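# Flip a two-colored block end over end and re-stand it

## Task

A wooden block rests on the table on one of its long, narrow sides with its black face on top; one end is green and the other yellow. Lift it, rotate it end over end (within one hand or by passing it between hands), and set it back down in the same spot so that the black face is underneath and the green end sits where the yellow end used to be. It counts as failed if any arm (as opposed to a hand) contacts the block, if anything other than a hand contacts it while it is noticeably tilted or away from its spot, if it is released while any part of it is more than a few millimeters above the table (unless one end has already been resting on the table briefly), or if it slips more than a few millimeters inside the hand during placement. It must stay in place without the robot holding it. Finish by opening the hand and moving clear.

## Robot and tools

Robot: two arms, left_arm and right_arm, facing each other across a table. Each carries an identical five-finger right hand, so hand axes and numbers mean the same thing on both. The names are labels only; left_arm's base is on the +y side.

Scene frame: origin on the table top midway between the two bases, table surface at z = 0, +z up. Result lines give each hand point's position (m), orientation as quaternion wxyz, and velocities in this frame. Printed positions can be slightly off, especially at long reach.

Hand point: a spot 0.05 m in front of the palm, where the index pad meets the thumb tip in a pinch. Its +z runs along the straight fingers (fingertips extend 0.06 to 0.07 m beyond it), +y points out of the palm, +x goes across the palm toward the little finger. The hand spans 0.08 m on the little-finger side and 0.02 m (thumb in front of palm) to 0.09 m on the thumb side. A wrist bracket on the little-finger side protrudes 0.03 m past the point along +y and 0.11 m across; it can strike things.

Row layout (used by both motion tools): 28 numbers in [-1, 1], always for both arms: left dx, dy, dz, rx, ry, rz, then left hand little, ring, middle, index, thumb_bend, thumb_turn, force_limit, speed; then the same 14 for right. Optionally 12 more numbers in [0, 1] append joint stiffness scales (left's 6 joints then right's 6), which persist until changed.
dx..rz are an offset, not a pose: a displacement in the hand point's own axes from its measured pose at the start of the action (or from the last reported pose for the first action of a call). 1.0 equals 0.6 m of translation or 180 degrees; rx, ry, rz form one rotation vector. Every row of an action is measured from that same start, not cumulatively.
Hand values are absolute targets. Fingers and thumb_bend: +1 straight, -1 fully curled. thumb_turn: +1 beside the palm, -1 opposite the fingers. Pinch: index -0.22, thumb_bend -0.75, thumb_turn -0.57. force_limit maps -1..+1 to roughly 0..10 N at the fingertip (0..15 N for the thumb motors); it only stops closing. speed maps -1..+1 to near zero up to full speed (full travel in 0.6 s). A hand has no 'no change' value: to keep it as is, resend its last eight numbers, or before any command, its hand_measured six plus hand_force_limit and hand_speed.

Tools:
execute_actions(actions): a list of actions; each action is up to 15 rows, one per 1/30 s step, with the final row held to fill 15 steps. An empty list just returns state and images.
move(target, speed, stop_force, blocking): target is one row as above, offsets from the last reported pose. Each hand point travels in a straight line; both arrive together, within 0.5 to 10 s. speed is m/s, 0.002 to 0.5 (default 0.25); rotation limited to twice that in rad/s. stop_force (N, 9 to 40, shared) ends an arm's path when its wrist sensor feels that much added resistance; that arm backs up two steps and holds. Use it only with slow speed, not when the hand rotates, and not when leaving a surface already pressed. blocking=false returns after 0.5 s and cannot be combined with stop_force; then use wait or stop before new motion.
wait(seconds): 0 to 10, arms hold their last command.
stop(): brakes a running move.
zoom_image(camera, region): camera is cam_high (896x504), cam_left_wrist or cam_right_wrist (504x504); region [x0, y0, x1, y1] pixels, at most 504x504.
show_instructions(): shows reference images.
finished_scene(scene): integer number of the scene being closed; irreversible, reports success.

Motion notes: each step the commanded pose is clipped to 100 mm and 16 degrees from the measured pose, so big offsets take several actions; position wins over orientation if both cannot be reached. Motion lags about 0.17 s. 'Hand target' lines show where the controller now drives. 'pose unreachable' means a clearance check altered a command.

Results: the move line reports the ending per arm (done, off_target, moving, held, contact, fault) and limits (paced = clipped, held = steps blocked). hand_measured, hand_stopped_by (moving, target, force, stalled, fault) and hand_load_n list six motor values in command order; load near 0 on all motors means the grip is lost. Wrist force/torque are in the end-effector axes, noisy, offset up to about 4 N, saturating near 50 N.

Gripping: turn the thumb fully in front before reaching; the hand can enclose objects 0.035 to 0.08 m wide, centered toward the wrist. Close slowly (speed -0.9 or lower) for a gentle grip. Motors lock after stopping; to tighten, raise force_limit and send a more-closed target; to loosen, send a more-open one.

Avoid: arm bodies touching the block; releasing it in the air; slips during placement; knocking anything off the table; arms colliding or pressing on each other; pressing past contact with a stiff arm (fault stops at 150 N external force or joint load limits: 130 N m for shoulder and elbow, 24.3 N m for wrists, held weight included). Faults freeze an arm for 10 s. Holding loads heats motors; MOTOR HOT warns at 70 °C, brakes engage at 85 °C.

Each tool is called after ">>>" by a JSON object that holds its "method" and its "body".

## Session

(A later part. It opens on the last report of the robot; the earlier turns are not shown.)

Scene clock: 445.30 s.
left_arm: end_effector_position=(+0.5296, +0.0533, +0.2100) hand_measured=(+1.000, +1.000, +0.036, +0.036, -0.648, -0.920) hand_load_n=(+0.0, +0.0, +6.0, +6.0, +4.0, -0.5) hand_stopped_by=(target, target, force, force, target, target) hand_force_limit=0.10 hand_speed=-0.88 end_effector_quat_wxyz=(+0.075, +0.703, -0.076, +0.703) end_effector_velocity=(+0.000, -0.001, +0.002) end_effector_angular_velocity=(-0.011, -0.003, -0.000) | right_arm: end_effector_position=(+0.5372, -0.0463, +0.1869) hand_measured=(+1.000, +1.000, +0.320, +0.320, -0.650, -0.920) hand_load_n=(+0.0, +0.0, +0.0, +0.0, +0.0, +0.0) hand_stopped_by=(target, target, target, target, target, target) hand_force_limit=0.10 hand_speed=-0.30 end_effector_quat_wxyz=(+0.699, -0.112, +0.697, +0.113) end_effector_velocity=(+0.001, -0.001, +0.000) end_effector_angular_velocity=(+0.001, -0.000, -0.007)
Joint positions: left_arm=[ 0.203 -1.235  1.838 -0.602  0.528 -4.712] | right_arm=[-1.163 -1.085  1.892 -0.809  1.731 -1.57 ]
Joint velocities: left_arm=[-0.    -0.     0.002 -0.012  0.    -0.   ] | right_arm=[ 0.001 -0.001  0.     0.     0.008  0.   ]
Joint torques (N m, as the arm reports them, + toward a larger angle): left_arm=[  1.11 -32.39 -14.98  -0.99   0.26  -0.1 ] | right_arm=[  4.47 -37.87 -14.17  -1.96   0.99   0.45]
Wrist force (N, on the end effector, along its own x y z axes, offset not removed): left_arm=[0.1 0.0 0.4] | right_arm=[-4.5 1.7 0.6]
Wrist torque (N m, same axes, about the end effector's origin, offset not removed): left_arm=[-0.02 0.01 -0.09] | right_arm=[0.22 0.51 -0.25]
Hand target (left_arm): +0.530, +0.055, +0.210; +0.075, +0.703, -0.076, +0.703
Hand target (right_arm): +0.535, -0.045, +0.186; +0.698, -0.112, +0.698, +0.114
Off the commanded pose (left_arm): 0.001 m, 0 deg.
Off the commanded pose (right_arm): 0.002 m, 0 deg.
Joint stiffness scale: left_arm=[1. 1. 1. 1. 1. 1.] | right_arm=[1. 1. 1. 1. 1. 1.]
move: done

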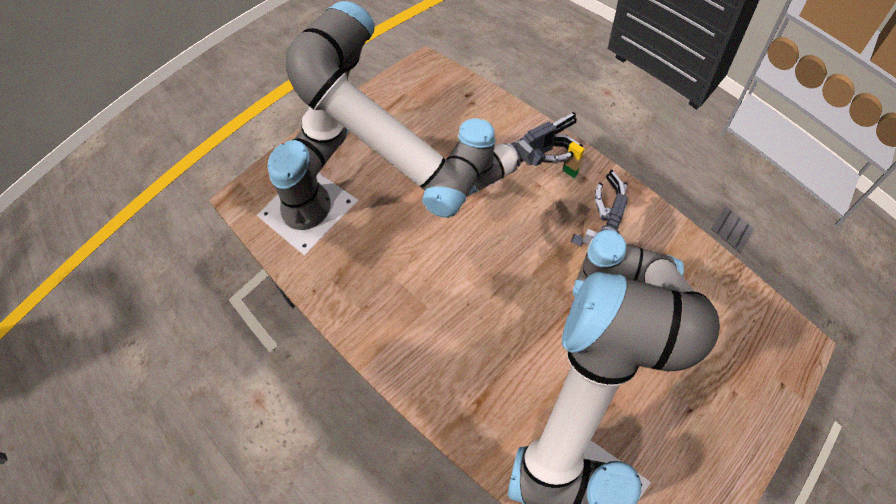

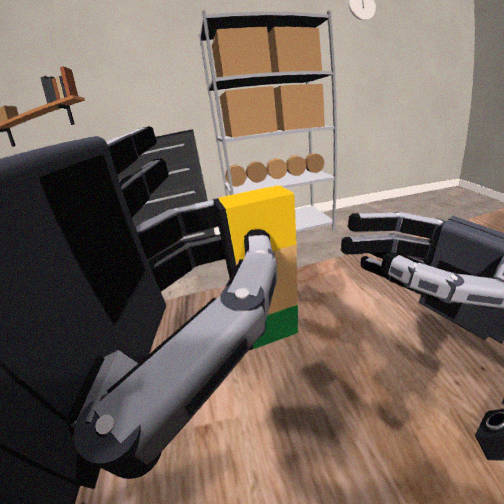

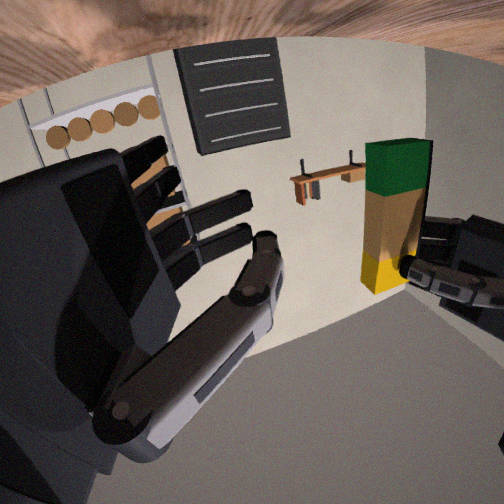

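>>> {"method": "move", "body": {"target": [0,-0.0026,0,0,0,0,1,1,-0.3,-0.3,-0.65,-0.92,0.1,-0.88,0.0017,0.0950,0.0116,0,0,0,1,1,0.32,0.32,-0.65,-0.92,0.1,-0.3], "speed": 0.12}}

Scene clock: 460.63 s.
left_arm: end_effector_position=(+0.5295, +0.0530, +0.2103) hand_measured=(+1.000, +1.000, +0.036, +0.036, -0.648, -0.920) hand_load_n=(+0.0, +0.0, +6.0, +6.0, +4.0, -0.5) hand_stopped_by=(target, target, force, force, target, target) hand_force_limit=0.10 hand_speed=-0.88 end_effector_quat_wxyz=(+0.076, +0.703, -0.076, +0.703) end_effector_velocity=(-0.000, -0.001, +0.000) end_effector_angular_velocity=(-0.002, -0.000, -0.001) | right_arm: end_effector_position=(+0.5259, +0.0082, +0.1857) hand_measured=(+1.000, +1.000, +0.320, +0.320, -0.650, -0.920) hand_load_n=(+0.0, +0.0, +0.0, +0.0, +0.0, +0.0) hand_stopped_by=(target, target, target, target, target, target) hand_force_limit=0.10 hand_speed=-0.30 end_effector_quat_wxyz=(+0.699, -0.112, +0.698, +0.113) end_effector_velocity=(+0.002, -0.001, -0.000) end_effector_angular_velocity=(-0.002, +0.003, -0.009)
Joint positions: left_arm=[ 0.203 -1.235  1.839 -0.603  0.529 -4.712] | right_arm=[-1.055 -1.027  1.794 -0.768  1.841 -1.57 ]
Joint velocities: left_arm=[-0.001  0.    -0.    -0.001  0.    -0.001] | right_arm=[ 0.001  0.001 -0.005  0.008  0.01   0.   ]
Joint torques (N m, as the arm reports them, + toward a larger angle): left_arm=[  0.48 -32.96 -15.34  -0.37   0.34  -0.18] | right_arm=[  3.3  -36.75 -19.41  -0.9    0.83   0.04]
Wrist force (N, on the end effector, along its own x y z axes, offset not removed): left_arm=[-0.8 1.2 -0.5] | right_arm=[-1.8 1.5 1.2]
Wrist torque (N m, same axes, about the end effector's origin, offset not removed): left_arm=[0.16 0.13 -0.08] | right_arm=[0.28 0.34 -0.11]
Hand target (left_arm): +0.530, +0.055, +0.210; +0.075, +0.703, -0.076, +0.703
Hand target (right_arm): +0.526, +0.010, +0.186; +0.699, -0.112, +0.697, +0.113
Off the commanded pose (left_arm): 0.002 m, 0 deg.
Off the commanded pose (right_arm): 0.002 m, 0 deg.
Joint stiffness scale: left_arm=[1. 1. 1. 1. 1. 1.] | right_arm=[1. 1. 1. 1. 1. 1.]
move: done

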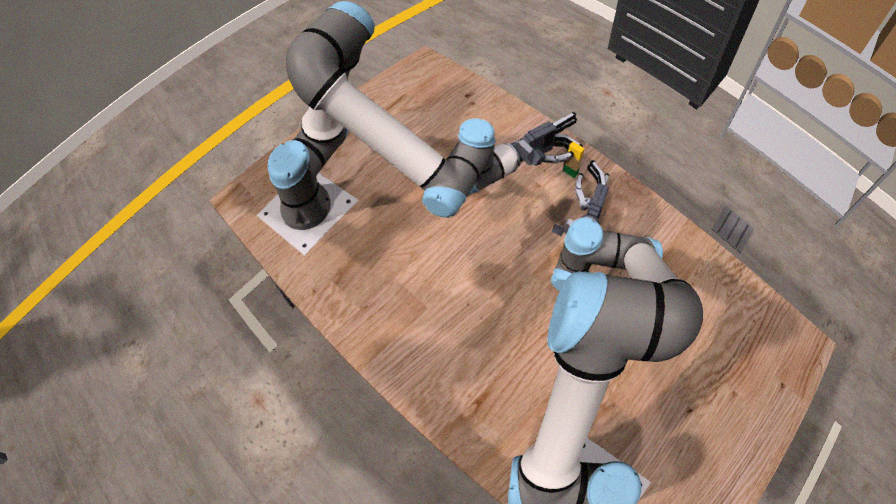

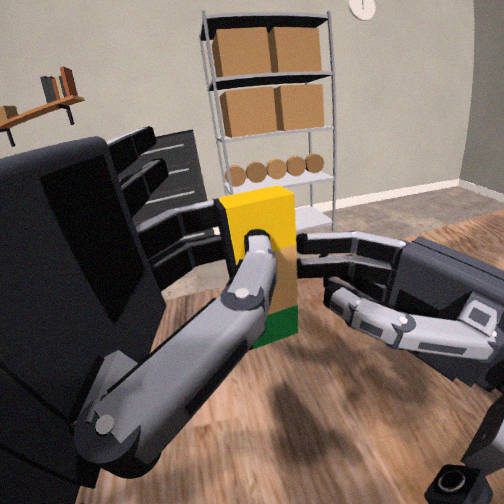

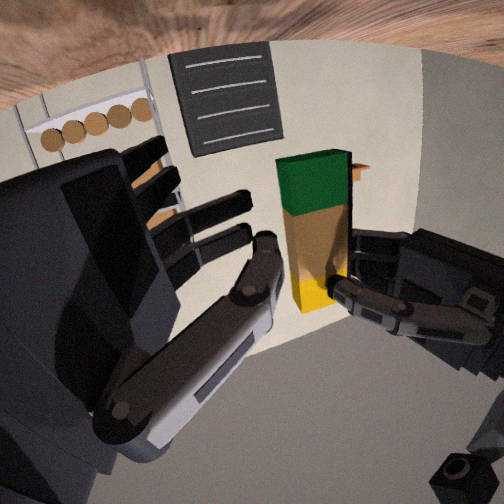

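>>> {"method": "zoom_image", "body": {"camera": "cam_high", "region": [520, 100, 640, 220]}}

>>> {"method": "zoom_image", "body": {"camera": "cam_right_wrist", "region": [200, 130, 420, 350]}}

Region (520, 100, 640, 220) of cam_high's 896x504 image, scaled by 4.200, with more detail than that image has.

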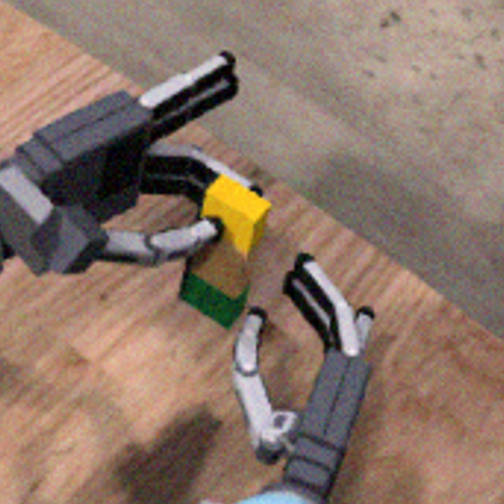

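Region (200, 130, 420, 350) of cam_right_wrist's 504x504 image, scaled by 2.291, with more detail than that image has.

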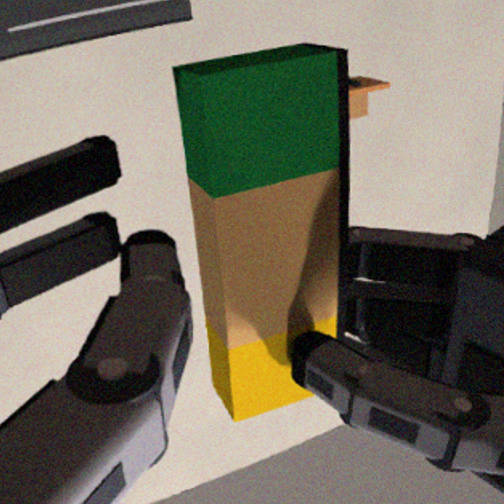

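>>> {"method": "move", "body": {"target": [0,-0.003,0,0,0,0,1,1,-0.3,-0.3,-0.65,-0.92,0.1,-0.88,-0.0005,0.0498,0.0137,0,0,0,1,1,0.2,0.2,-0.65,-0.92,-0.5,-0.85], "speed": 0.05}}

Scene clock: 506.17 s.
left_arm: end_effector_position=(+0.5293, +0.0528, +0.2105) hand_measured=(+1.000, +1.000, +0.036, +0.036, -0.648, -0.920) hand_load_n=(+0.0, +0.0, +6.0, +6.0, +4.0, -0.5) hand_stopped_by=(target, target, force, force, target, target) hand_force_limit=0.10 hand_speed=-0.88 end_effector_quat_wxyz=(+0.076, +0.703, -0.077, +0.703) end_effector_velocity=(+0.000, +0.000, -0.000) end_effector_angular_velocity=(+0.002, -0.000, +0.000) | right_arm: end_effector_position=(+0.5247, +0.0370, +0.1858) hand_measured=(+1.000, +1.000, +0.200, +0.200, -0.650, -0.920) hand_load_n=(+0.0, +0.0, +0.0, +0.0, +0.0, +0.0) hand_stopped_by=(target, target, target, target, target, target) hand_force_limit=-0.50 hand_speed=-0.85 end_effector_quat_wxyz=(+0.698, -0.111, +0.698, +0.112) end_effector_velocity=(+0.002, -0.001, +0.000) end_effector_angular_velocity=(-0.001, +0.002, -0.007)
Joint positions: left_arm=[ 0.203 -1.235  1.839 -0.603  0.53  -4.712] | right_arm=[-1.007 -0.989  1.725 -0.737  1.89  -1.57 ]
Joint velocities: left_arm=[0.001 0.    0.    0.    0.    0.001] | right_arm=[-0.     0.001 -0.005  0.006  0.007 -0.   ]
Joint torques (N m, as the arm reports them, + toward a larger angle): left_arm=[  0.14 -33.15 -14.41  -0.93   0.37   0.06] | right_arm=[  3.42 -40.11 -20.85  -1.22   0.15   0.04]
Wrist force (N, on the end effector, along its own x y z axes, offset not removed): left_arm=[0.2 -0.6 -0.9] | right_arm=[2.1 0.3 -0.4]
Wrist torque (N m, same axes, about the end effector's origin, offset not removed): left_arm=[-0.08 -0.02 -0.08] | right_arm=[0.28 -0.31 -0.05]
Hand target (left_arm): +0.530, +0.055, +0.210; +0.076, +0.703, -0.076, +0.703
Hand target (right_arm): +0.524, +0.039, +0.186; +0.699, -0.112, +0.698, +0.113
Off the commanded pose (left_arm): 0.002 m, 0 deg.
Off the commanded pose (right_arm): 0.002 m, 0 deg.
Joint stiffness scale: left_arm=[1. 1. 1. 1. 1. 1.] | right_arm=[1. 1. 1. 1. 1. 1.]
move: done

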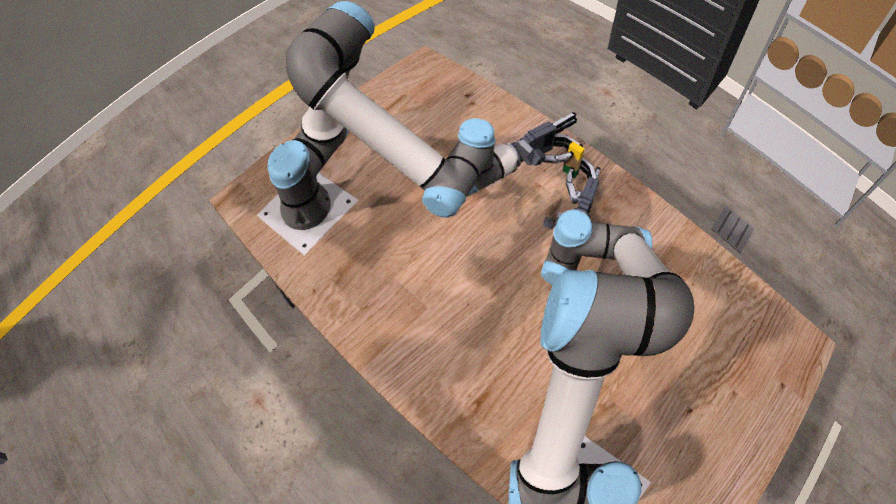

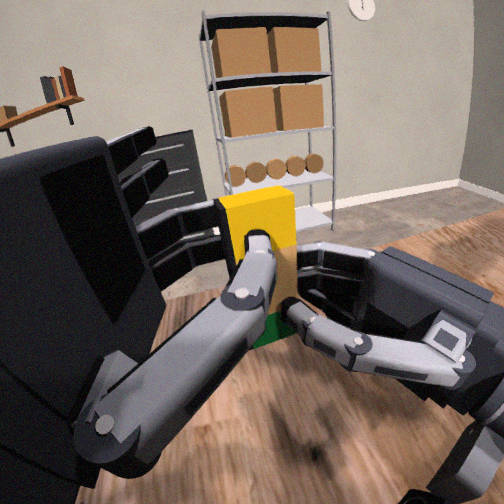

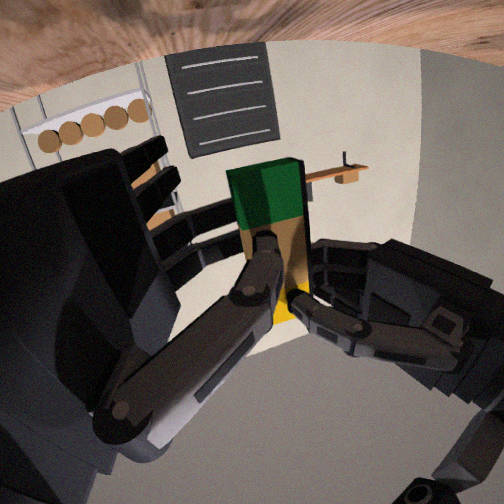

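>>> {"method": "zoom_image", "body": {"camera": "cam_right_wrist", "region": [200, 140, 360, 340]}}

>>> {"method": "zoom_image", "body": {"camera": "cam_left_wrist", "region": [200, 170, 360, 370]}}

Region (200, 140, 360, 340) of cam_right_wrist's 504x504 image, scaled by 2.520, with more detail than that image has; it fills the left 403 columns of this view, and the rest is white.

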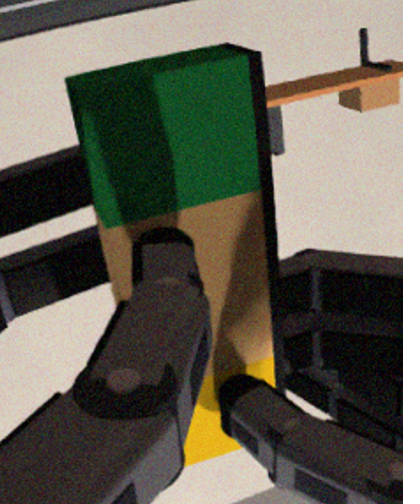

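Region (200, 170, 360, 370) of cam_left_wrist's 504x504 image, scaled by 2.520, with more detail than that image has; it fills the left 403 columns of this view, and the rest is white.

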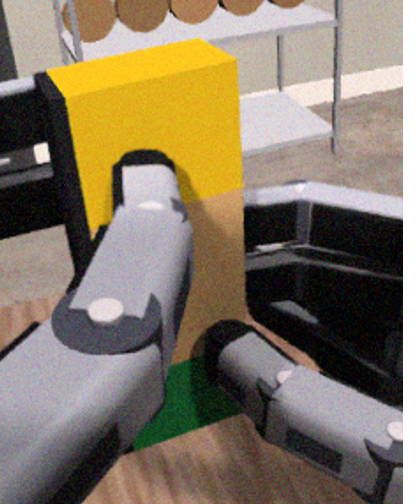

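>>> {"method": "move", "body": {"target": [0,-0.0033,0,0,0,0,1,1,-0.3,-0.3,-0.65,-0.92,0.1,-0.88,0,0.0067,0.0070,0,0,0,1,1,0.12,0.12,-0.65,-0.92,-0.7,-0.85], "speed": 0.02}}

>>> {"method": "execute_actions", "body": {"actions": [[[0,0,0,0,0,0,1,1,-0.3,-0.3,-0.65,-0.92,0.1,-0.88,0,0,0,0,0,0,1,1,-0.2,-0.2,-0.65,-0.92,-0.75,-0.9]],[[0,0,0,0,0,0,1,1,-0.3,-0.3,-0.65,-0.92,0.1,-0.88,0,0,0,0,0,0,1,1,-0.2,-0.2,-0.65,-0.92,-0.75,-0.9]]]}}

Scene clock: 524.97 s.
left_arm: end_effector_position=(+0.5291, +0.0528, +0.2107) hand_measured=(+1.000, +1.000, +0.036, +0.036, -0.648, -0.920) hand_load_n=(+0.0, +0.0, +6.0, +6.0, +4.0, -0.5) hand_stopped_by=(target, target, force, force, target, target) hand_force_limit=0.10 hand_speed=-0.88 end_effector_quat_wxyz=(+0.077, +0.703, -0.077, +0.703) end_effector_velocity=(-0.001, +0.000, +0.000) end_effector_angular_velocity=(-0.001, -0.000, -0.002) | right_arm: end_effector_position=(+0.5279, +0.0397, +0.1856) hand_measured=(+1.000, +1.000, +0.120, +0.120, -0.650, -0.920) hand_load_n=(+0.0, +0.0, +0.0, +0.0, +0.0, +0.0) hand_stopped_by=(target, target, target, target, target, target) hand_force_limit=-0.70 hand_speed=-0.85 end_effector_quat_wxyz=(+0.698, -0.111, +0.698, +0.111) end_effector_velocity=(+0.000, +0.002, -0.000) end_effector_angular_velocity=(-0.000, +0.000, +0.001)
Joint positions: left_arm=[ 0.203 -1.236  1.84  -0.604  0.532 -4.712] | right_arm=[-1.005 -0.981  1.71  -0.729  1.893 -1.57 ]
Joint velocities: left_arm=[-0.    -0.002  0.002 -0.001  0.001 -0.   ] | right_arm=[ 0.002  0.004 -0.006  0.002  0.002 -0.   ]
Joint torques (N m, as the arm reports them, + toward a larger angle): left_arm=[  0.73 -33.43 -14.4   -1.04   0.22   0.13] | right_arm=[  2.64 -41.47 -20.83  -1.04   0.64   0.03]
Wrist force (N, on the end effector, along its own x y z axes, offset not removed): left_arm=[-2.3 0.1 -0.6] | right_arm=[-3.6 1.8 -2.7]
Wrist torque (N m, same axes, about the end effector's origin, offset not removed): left_arm=[0.13 0.23 -0.20] | right_arm=[0.47 0.81 -0.16]
Hand target (left_arm): +0.530, +0.055, +0.210; +0.076, +0.703, -0.077, +0.703
Hand target (right_arm): +0.527, +0.042, +0.186; +0.698, -0.111, +0.698, +0.112
Off the commanded pose (left_arm): 0.002 m, 0 deg.
Off the commanded pose (right_arm): 0.003 m, 0 deg.
Joint stiffness scale: left_arm=[1. 1. 1. 1. 1. 1.] | right_arm=[1. 1. 1. 1. 1. 1.]
move: done

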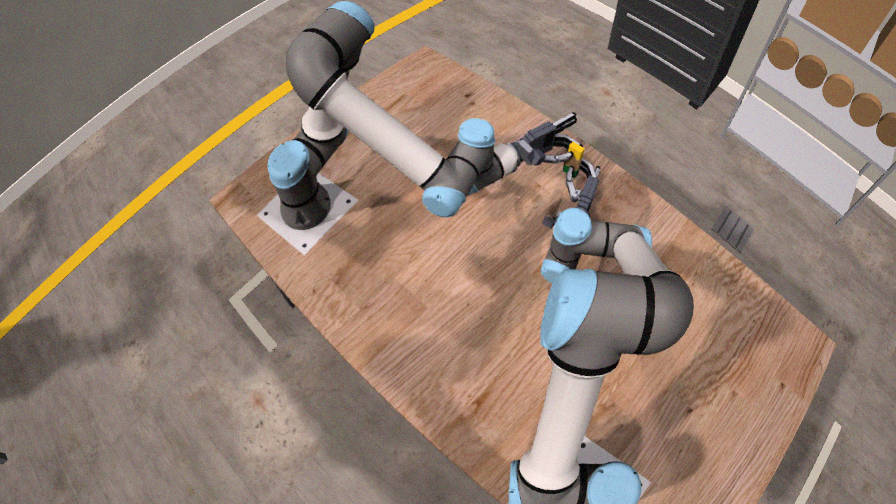

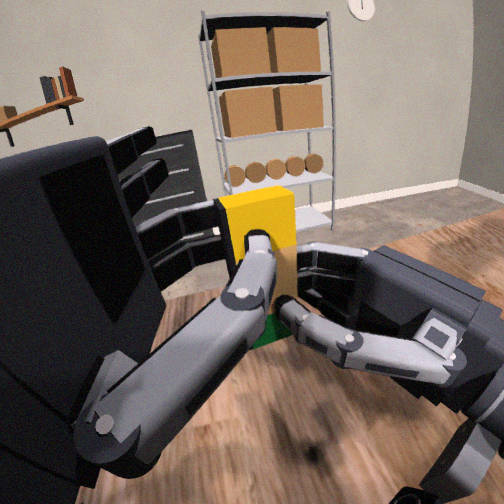

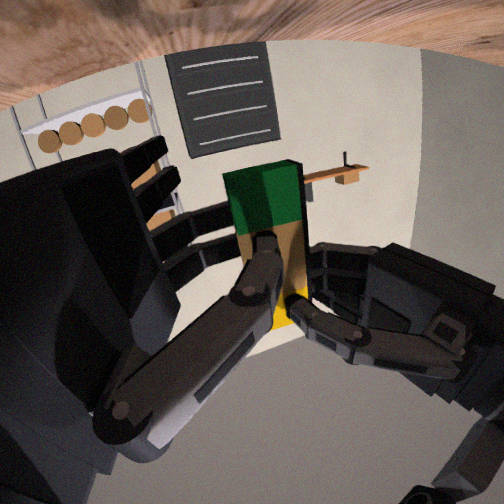

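Scene clock: 525.97 s.
left_arm: end_effector_position=(+0.5291, +0.0528, +0.2107) hand_measured=(+1.000, +1.000, +0.036, +0.036, -0.648, -0.920) hand_load_n=(+0.0, +0.0, +6.0, +6.0, +3.0, -1.5) hand_stopped_by=(target, target, force, force, target, target) hand_force_limit=0.10 hand_speed=-0.88 end_effector_quat_wxyz=(+0.077, +0.703, -0.077, +0.703) end_effector_velocity=(-0.001, -0.001, -0.000) end_effector_angular_velocity=(+0.000, -0.000, -0.001) | right_arm: end_effector_position=(+0.5279, +0.0397, +0.1856) hand_measured=(+1.000, +1.000, +0.050, +0.060, -0.650, -0.920) hand_load_n=(+0.0, +0.0, +2.5, +1.0, +2.0, +0.0) hand_stopped_by=(target, target, force, force, target, target) hand_force_limit=-0.75 hand_speed=-0.90 end_effector_quat_wxyz=(+0.698, -0.111, +0.698, +0.111) end_effector_velocity=(+0.000, -0.000, -0.000) end_effector_angular_velocity=(+0.000, +0.000, -0.001)
Joint positions: left_arm=[ 0.203 -1.236  1.84  -0.604  0.532 -4.712] | right_arm=[-1.005 -0.981  1.71  -0.729  1.893 -1.57 ]
Joint velocities: left_arm=[-0.001  0.    -0.    -0.001  0.     0.001] | right_arm=[-0.     0.001 -0.001  0.     0.     0.   ]
Joint torques (N m, as the arm reports them, + toward a larger angle): left_arm=[ -0.49 -31.15 -18.44  -0.8   -0.17   0.03] | right_arm=[  1.1  -42.38 -16.91  -1.41   0.1    0.  ]
Wrist force (N, on the end effector, along its own x y z axes, offset not removed): left_arm=[-1.8 -0.6 -1.1] | right_arm=[-2.8 -2.9 3.0]
Wrist torque (N m, same axes, about the end effector's origin, offset not removed): left_arm=[-0.03 0.14 -0.19] | right_arm=[-0.38 0.24 -0.06]
Hand target (left_arm): +0.529, +0.053, +0.211; +0.077, +0.703, -0.077, +0.703
Hand target (right_arm): +0.528, +0.040, +0.186; +0.698, -0.111, +0.698, +0.111
Off the commanded pose (left_arm): 0.000 m, 0 deg.
Off the commanded pose (right_arm): 0.000 m, 0 deg.
Joint stiffness scale: left_arm=[1. 1. 1. 1. 1. 1.] | right_arm=[1. 1. 1. 1. 1. 1.]

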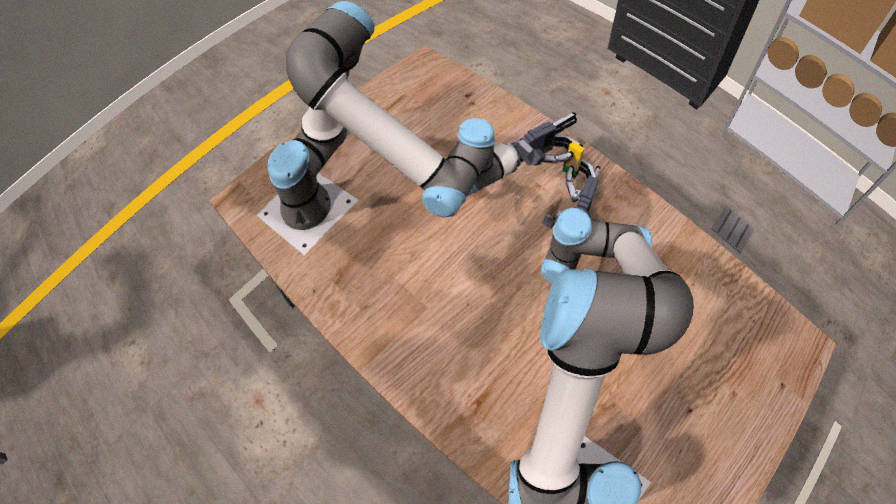

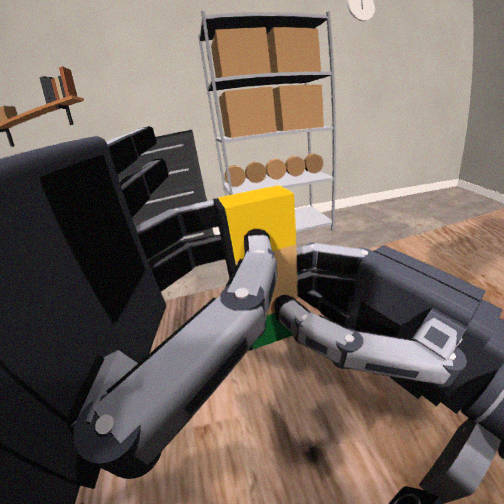

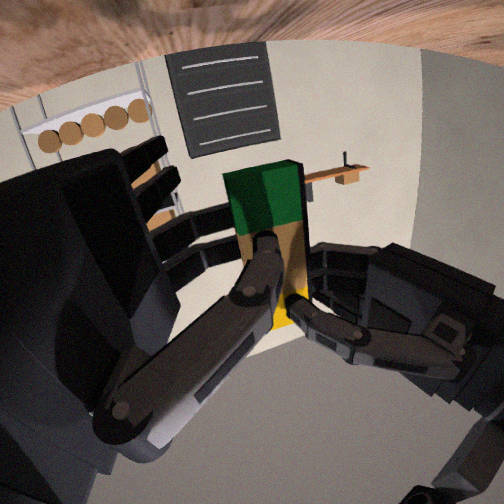

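>>> {"method": "execute_actions", "body": {"actions": [[[0,0,0,0,0,0,1,1,-0.3,-0.3,-0.65,-0.92,0.1,-0.88,0,0,0,0,0,0,1,1,-0.3,-0.3,-0.65,-0.92,0.1,-0.88]],[[0,0,0,0,0,0,1,1,0.08,0.08,-0.65,-0.92,0.1,-0.88,0,0,0,0,0,0,1,1,-0.3,-0.3,-0.65,-0.92,0.1,-0.88]],[[0,0,0,0,0,0,1,1,0.08,0.08,-0.65,-0.92,0.1,-0.88,0,0,0,0,0,0,1,1,-0.4,-0.4,-0.65,-0.92,0.15,-0.88]]]}}

Scene clock: 533.27 s.
left_arm: end_effector_position=(+0.5290, +0.0527, +0.2107) hand_measured=(+1.000, +1.000, +0.080, +0.080, -0.650, -0.920) hand_load_n=(+0.0, +0.0, +0.0, +0.0, +0.5, -1.0) hand_stopped_by=(target, target, target, target, target, target) hand_force_limit=0.10 hand_speed=-0.88 end_effector_quat_wxyz=(+0.077, +0.703, -0.077, +0.703) end_effector_velocity=(-0.000, -0.000, -0.000) end_effector_angular_velocity=(+0.001, +0.000, -0.000) | right_arm: end_effector_position=(+0.5282, +0.0394, +0.1856) hand_measured=(+1.000, +1.000, +0.032, +0.038, -0.646, -0.920) hand_load_n=(+0.0, +0.0, +6.0, +7.0, +6.0, +1.0) hand_stopped_by=(target, target, force, force, target, target) hand_force_limit=0.15 hand_speed=-0.88 end_effector_quat_wxyz=(+0.698, -0.110, +0.698, +0.111) end_effector_velocity=(+0.001, -0.001, +0.001) end_effector_angular_velocity=(+0.001, -0.000, -0.002)
Joint positions: left_arm=[ 0.203 -1.236  1.84  -0.604  0.532 -4.712] | right_arm=[-1.005 -0.981  1.71  -0.729  1.895 -1.57 ]
Joint velocities: left_arm=[-0.    -0.     0.     0.001  0.     0.   ] | right_arm=[-0.001 -0.001 -0.     0.001  0.001  0.   ]
Joint torques (N m, as the arm reports them, + toward a larger angle): left_arm=[  0.09 -31.4  -16.67  -0.55  -0.2    0.  ] | right_arm=[  1.   -43.07 -17.17  -1.42  -0.14   0.02]
Wrist force (N, on the end effector, along its own x y z axes, offset not removed): left_arm=[0.5 -0.1 -5.0] | right_arm=[3.9 -1.6 1.1]
Wrist torque (N m, same axes, about the end effector's origin, offset not removed): left_arm=[0.11 0.34 -0.17] | right_arm=[0.12 -0.02 0.24]
Hand target (left_arm): +0.529, +0.053, +0.211; +0.077, +0.703, -0.077, +0.703
Hand target (right_arm): +0.528, +0.040, +0.186; +0.698, -0.111, +0.698, +0.111
Off the commanded pose (left_arm): 0.000 m, 0 deg.
Off the commanded pose (right_arm): 0.000 m, 0 deg.
Joint stiffness scale: left_arm=[1. 1. 1. 1. 1. 1.] | right_arm=[1. 1. 1. 1. 1. 1.]

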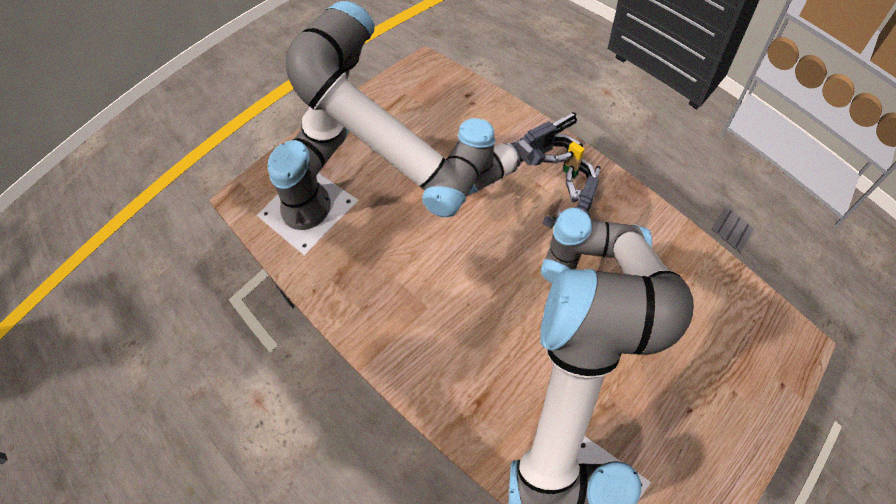

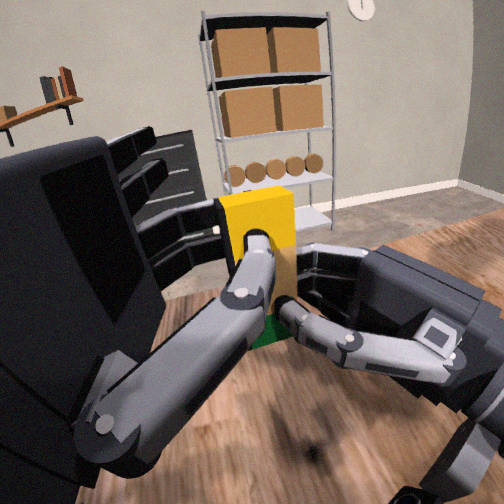

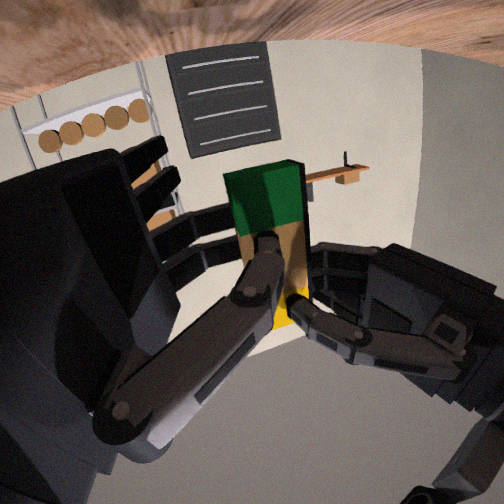

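>>> {"method": "zoom_image", "body": {"camera": "cam_right_wrist", "region": [200, 140, 360, 340]}}

>>> {"method": "zoom_image", "body": {"camera": "cam_left_wrist", "region": [200, 140, 360, 340]}}

Region (200, 140, 360, 340) of cam_right_wrist's 504x504 image, scaled by 2.520, with more detail than that image has; it fills the left 403 columns of this view, and the rest is white.

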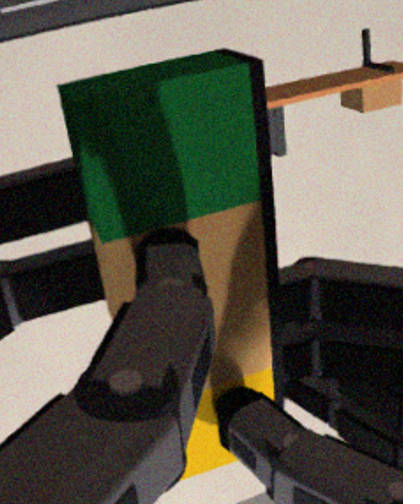

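Region (200, 140, 360, 340) of cam_left_wrist's 504x504 image, scaled by 2.520, with more detail than that image has; it fills the left 403 columns of this view, and the rest is white.

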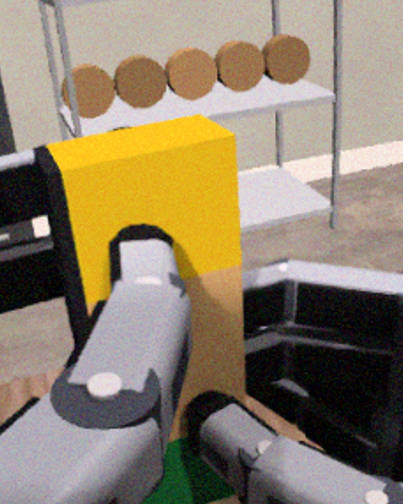

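>>> {"method": "execute_actions", "body": {"actions": [[[0,0.0013,-0.0048,0,0,0,1,1,0.32,0.32,-0.58,-0.92,0.1,-0.5,0,0,0,0,0,0,1,1,-0.4,-0.4,-0.65,-0.92,0.15,-0.88]]]}}

>>> {"method": "move", "body": {"target": [0,-0.1438,-0.0430,0,0,0,1,1,0.32,0.32,-0.58,-0.92,0.1,-0.5,0,0,0,0,0,0,1,1,-0.4,-0.4,-0.65,-0.92,0.15,-0.88], "speed": 0.2}}

Scene clock: 611.53 s.
left_arm: end_effector_position=(+0.5275, +0.0524, +0.2109) hand_measured=(+1.000, +1.000, +0.320, +0.320, -0.580, -0.920) hand_load_n=(+0.0, +0.0, +0.0, +0.0, +0.0, +0.0) hand_stopped_by=(target, target, target, target, target, target) hand_force_limit=0.10 hand_speed=-0.50 end_effector_quat_wxyz=(+0.076, +0.703, -0.077, +0.703) end_effector_velocity=(-0.000, +0.000, +0.000) end_effector_angular_velocity=(-0.000, +0.000, +0.001) | right_arm: end_effector_position=(+0.5282, +0.0394, +0.1856) hand_measured=(+1.000, +1.000, +0.032, +0.038, -0.646, -0.920) hand_load_n=(+0.0, +0.0, +6.5, +5.0, +5.5, -0.5) hand_stopped_by=(target, target, force, force, target, target) hand_force_limit=0.15 hand_speed=-0.88 end_effector_quat_wxyz=(+0.698, -0.110, +0.698, +0.111) end_effector_velocity=(-0.001, +0.001, -0.001) end_effector_angular_velocity=(-0.000, +0.001, +0.001)
Joint positions: left_arm=[ 0.199 -1.237  1.841 -0.604  0.527 -4.712] | right_arm=[-1.005 -0.981  1.71  -0.729  1.895 -1.57 ]
Joint velocities: left_arm=[-0.001 -0.001  0.     0.001 -0.002 -0.   ] | right_arm=[ 0.001  0.     0.001 -0.     0.     0.   ]
Joint torques (N m, as the arm reports them, + toward a larger angle): left_arm=[ -2.65 -33.08 -15.01  -0.91  -0.17   0.13] | right_arm=[  0.94 -42.87 -17.09  -1.35   0.06   0.05]
Wrist force (N, on the end effector, along its own x y z axes, offset not removed): left_arm=[0.5 0.1 0.2] | right_arm=[1.1 -3.4 0.6]
Wrist torque (N m, same axes, about the end effector's origin, offset not removed): left_arm=[0.06 -0.06 0.01] | right_arm=[-0.65 -0.21 -0.24]
Hand target (left_arm): +0.526, +0.053, +0.211; +0.077, +0.703, -0.077, +0.703
Hand target (right_arm): +0.528, +0.039, +0.186; +0.698, -0.110, +0.698, +0.111
Off the commanded pose (left_arm): 0.001 m, 0 deg.
Off the commanded pose (right_arm): 0.000 m, 0 deg.
Joint stiffness scale: left_arm=[1. 1. 1. 1. 1. 1.] | right_arm=[1. 1. 1. 1. 1. 1.]

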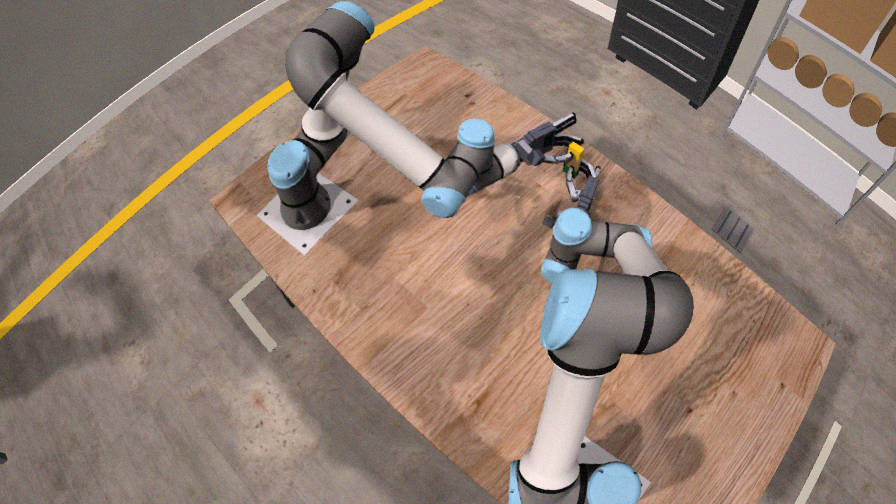

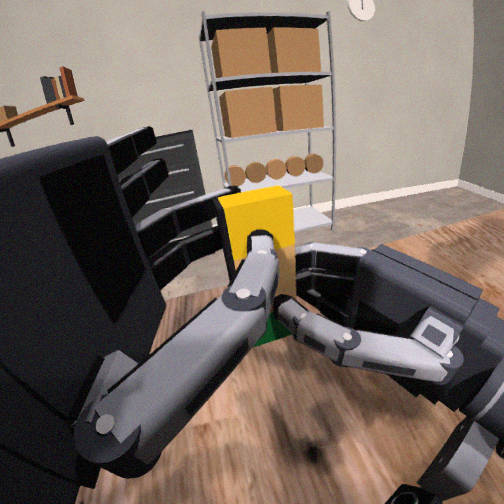

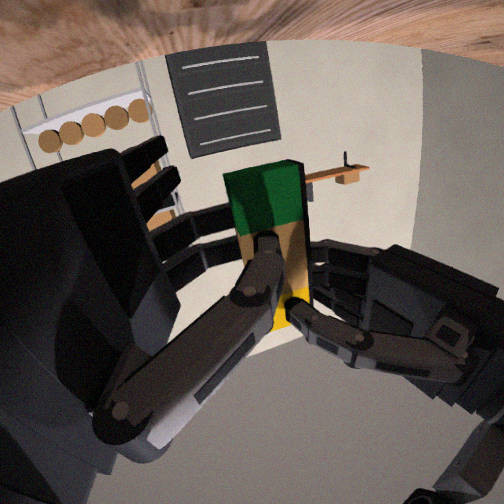

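Scene clock: 612.50 s.
left_arm: end_effector_position=(+0.5208, +0.1405, +0.2111) hand_measured=(+1.000, +1.000, +0.320, +0.320, -0.580, -0.920) hand_load_n=(+0.0, +0.0, +0.0, +0.0, +0.0, +0.0) hand_stopped_by=(target, target, target, target, target, target) hand_force_limit=0.10 hand_speed=-0.50 end_effector_quat_wxyz=(+0.077, +0.703, -0.076, +0.703) end_effector_velocity=(-0.002, -0.000, -0.002) end_effector_angular_velocity=(+0.002, -0.002, -0.007) | right_arm: end_effector_position=(+0.5282, +0.0394, +0.1856) hand_measured=(+1.000, +1.000, +0.032, +0.038, -0.646, -0.920) hand_load_n=(+0.0, +0.0, +6.5, +5.0, +5.5, -0.5) hand_stopped_by=(target, target, force, force, target, target) hand_force_limit=0.15 hand_speed=-0.88 end_effector_quat_wxyz=(+0.698, -0.110, +0.698, +0.111) end_effector_velocity=(+0.000, -0.001, -0.001) end_effector_angular_velocity=(-0.001, +0.001, -0.001)
Joint positions: left_arm=[ 0.253 -1.398  2.055 -0.657  0.581 -4.713] | right_arm=[-1.005 -0.981  1.71  -0.729  1.895 -1.57 ]
Joint velocities: left_arm=[-0.001 -0.001  0.007 -0.008  0.006  0.004] | right_arm=[-0.001  0.     0.001 -0.     0.001 -0.   ]
Joint torques (N m, as the arm reports them, + toward a larger angle): left_arm=[  0.76 -25.7  -12.57  -1.29   0.59   0.33] | right_arm=[  0.5  -42.85 -16.9   -1.47   0.1   -0.08]
Wrist force (N, on the end effector, along its own x y z axes, offset not removed): left_arm=[-1.0 0.1 -0.8] | right_arm=[2.2 3.7 -1.8]
Wrist torque (N m, same axes, about the end effector's origin, offset not removed): left_arm=[0.03 0.22 -0.23] | right_arm=[0.74 -0.18 0.12]
Hand target (left_arm): +0.521, +0.142, +0.211; +0.076, +0.703, -0.077, +0.703
Hand target (right_arm): +0.528, +0.039, +0.186; +0.698, -0.110, +0.698, +0.111
Off the commanded pose (left_arm): 0.002 m, 0 deg.
Off the commanded pose (right_arm): 0.000 m, 0 deg.
Joint stiffness scale: left_arm=[1. 1. 1. 1. 1. 1.] | right_arm=[1. 1. 1. 1. 1. 1.]
move: done

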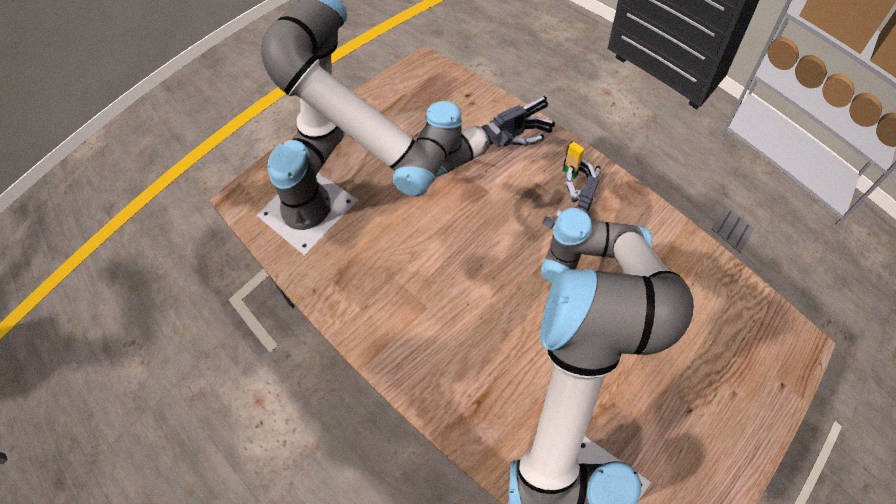

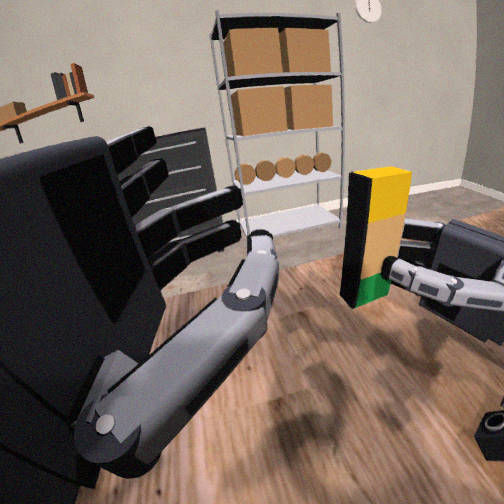

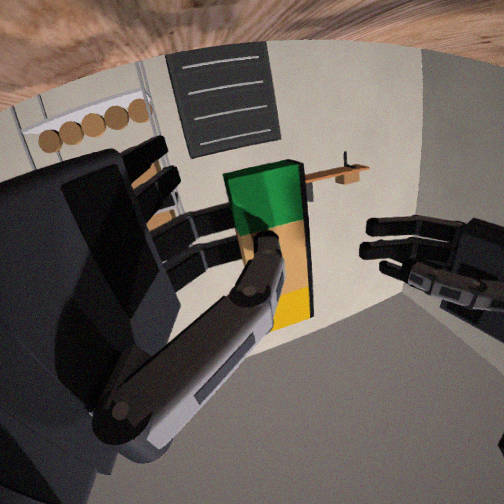

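>>> {"method": "move", "body": {"target": [-0.2085,-0.1250,0.0445,-0.1256,0,0,1,1,0.32,0.32,-0.58,-0.92,0.1,-0.5,0.2345,0.0396,0.0473,-0.0051,0.1260,-0.4844,1,1,-0.4,-0.4,-0.65,-0.92,0.15,-0.88], "speed": 0.3}}

Scene clock: 628.87 s.
left_arm: end_effector_position=(+0.5612, +0.2078, +0.0857) hand_measured=(+1.000, +1.000, +0.320, +0.320, -0.580, -0.920) hand_load_n=(+0.0, +0.0, +0.0, +0.0, +0.0, +0.0) hand_stopped_by=(target, target, target, target, target, target) hand_force_limit=0.10 hand_speed=-0.50 end_effector_quat_wxyz=(+0.213, +0.675, -0.213, +0.674) end_effector_velocity=(-0.000, +0.000, +0.000) end_effector_angular_velocity=(-0.001, -0.001, -0.004) | right_arm: end_effector_position=(+0.5489, +0.0688, +0.0449) hand_measured=(+1.000, +1.000, +0.032, +0.038, -0.646, -0.920) hand_load_n=(+0.0, +0.0, +6.5, +5.0, +5.5, -0.5) hand_stopped_by=(target, target, force, force, target, target) hand_force_limit=0.15 hand_speed=-0.88 end_effector_quat_wxyz=(+0.444, -0.580, +0.543, -0.414) end_effector_velocity=(+0.001, -0.003, +0.001) end_effector_angular_velocity=(-0.012, +0.001, -0.006)
Joint positions: left_arm=[ 0.695 -1.156  2.18  -1.022  1.419 -4.713] | right_arm=[-0.87  -0.715  1.189 -0.131  2.246 -2.921]
Joint velocities: left_arm=[ 0.003  0.001 -0.    -0.002  0.006 -0.   ] | right_arm=[-0.    -0.    -0.005  0.01   0.008 -0.007]
Joint torques (N m, as the arm reports them, + toward a larger angle): left_arm=[  0.79 -26.44 -14.4   -1.79   0.34   0.28] | right_arm=[  3.67 -50.72 -21.69  -0.09   0.89  -0.32]
Wrist force (N, on the end effector, along its own x y z axes, offset not removed): left_arm=[-1.9 1.1 -1.6] | right_arm=[2.1 -0.5 3.5]
Wrist torque (N m, same axes, about the end effector's origin, offset not removed): left_arm=[0.16 0.30 -0.19] | right_arm=[-0.24 -0.34 0.16]
Hand target (left_arm): +0.563, +0.208, +0.086; +0.213, +0.674, -0.213, +0.674
Hand target (right_arm): +0.548, +0.071, +0.045; -0.444, +0.581, -0.542, +0.414
Off the commanded pose (left_arm): 0.002 m, 0 deg.
Off the commanded pose (right_arm): 0.002 m, 0 deg.
Joint stiffness scale: left_arm=[1. 1. 1. 1. 1. 1.] | right_arm=[1. 1. 1. 1. 1. 1.]
move: done

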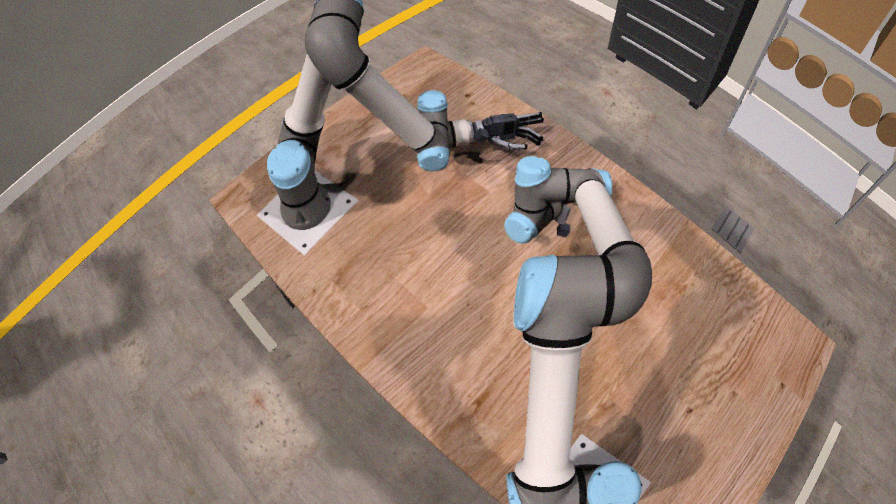

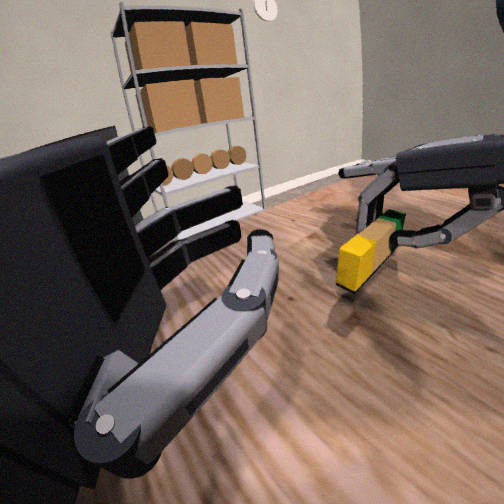

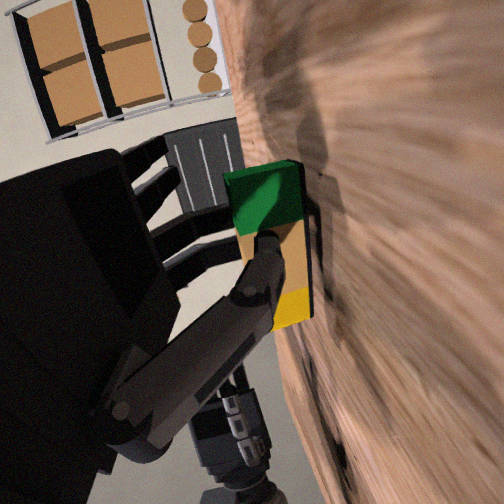

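>>> {"method": "zoom_image", "body": {"camera": "cam_left_wrist", "region": [320, 190, 430, 310]}}

>>> {"method": "zoom_image", "body": {"camera": "cam_right_wrist", "region": [200, 140, 400, 360]}}

Region (320, 190, 430, 310) of cam_left_wrist's 504x504 image, scaled by 4.200, with more detail than that image has; it fills the left 462 columns of this view, and the rest is white.

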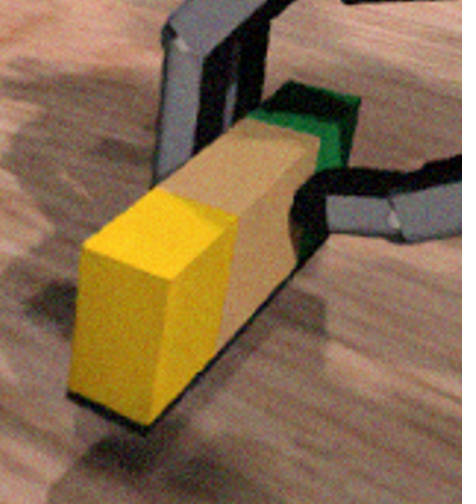

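Region (200, 140, 400, 360) of cam_right_wrist's 504x504 image, scaled by 2.291, with more detail than that image has; it fills the left 458 columns of this view, and the rest is white.

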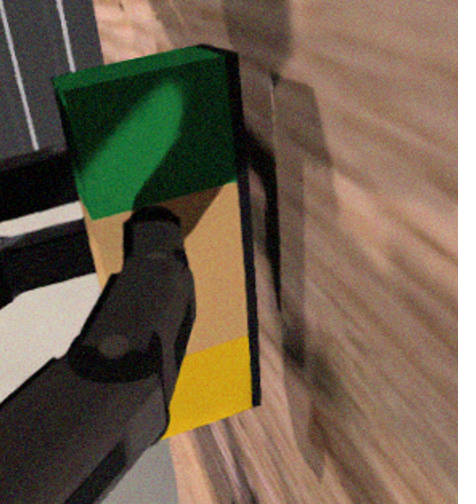

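>>> {"method": "zoom_image", "body": {"camera": "cam_high", "region": [520, 150, 620, 250]}}

Region (520, 150, 620, 250) of cam_high's 896x504 image, scaled by 5.040, with more detail than that image has.

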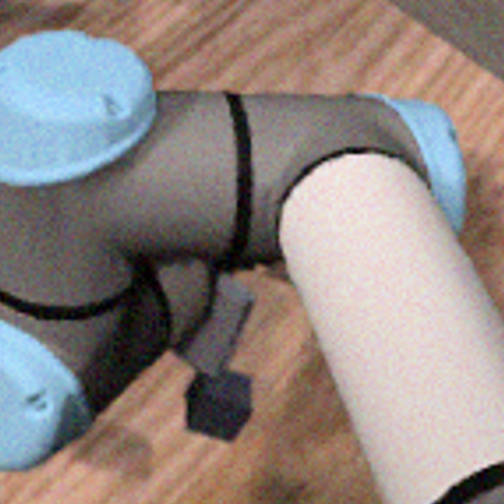

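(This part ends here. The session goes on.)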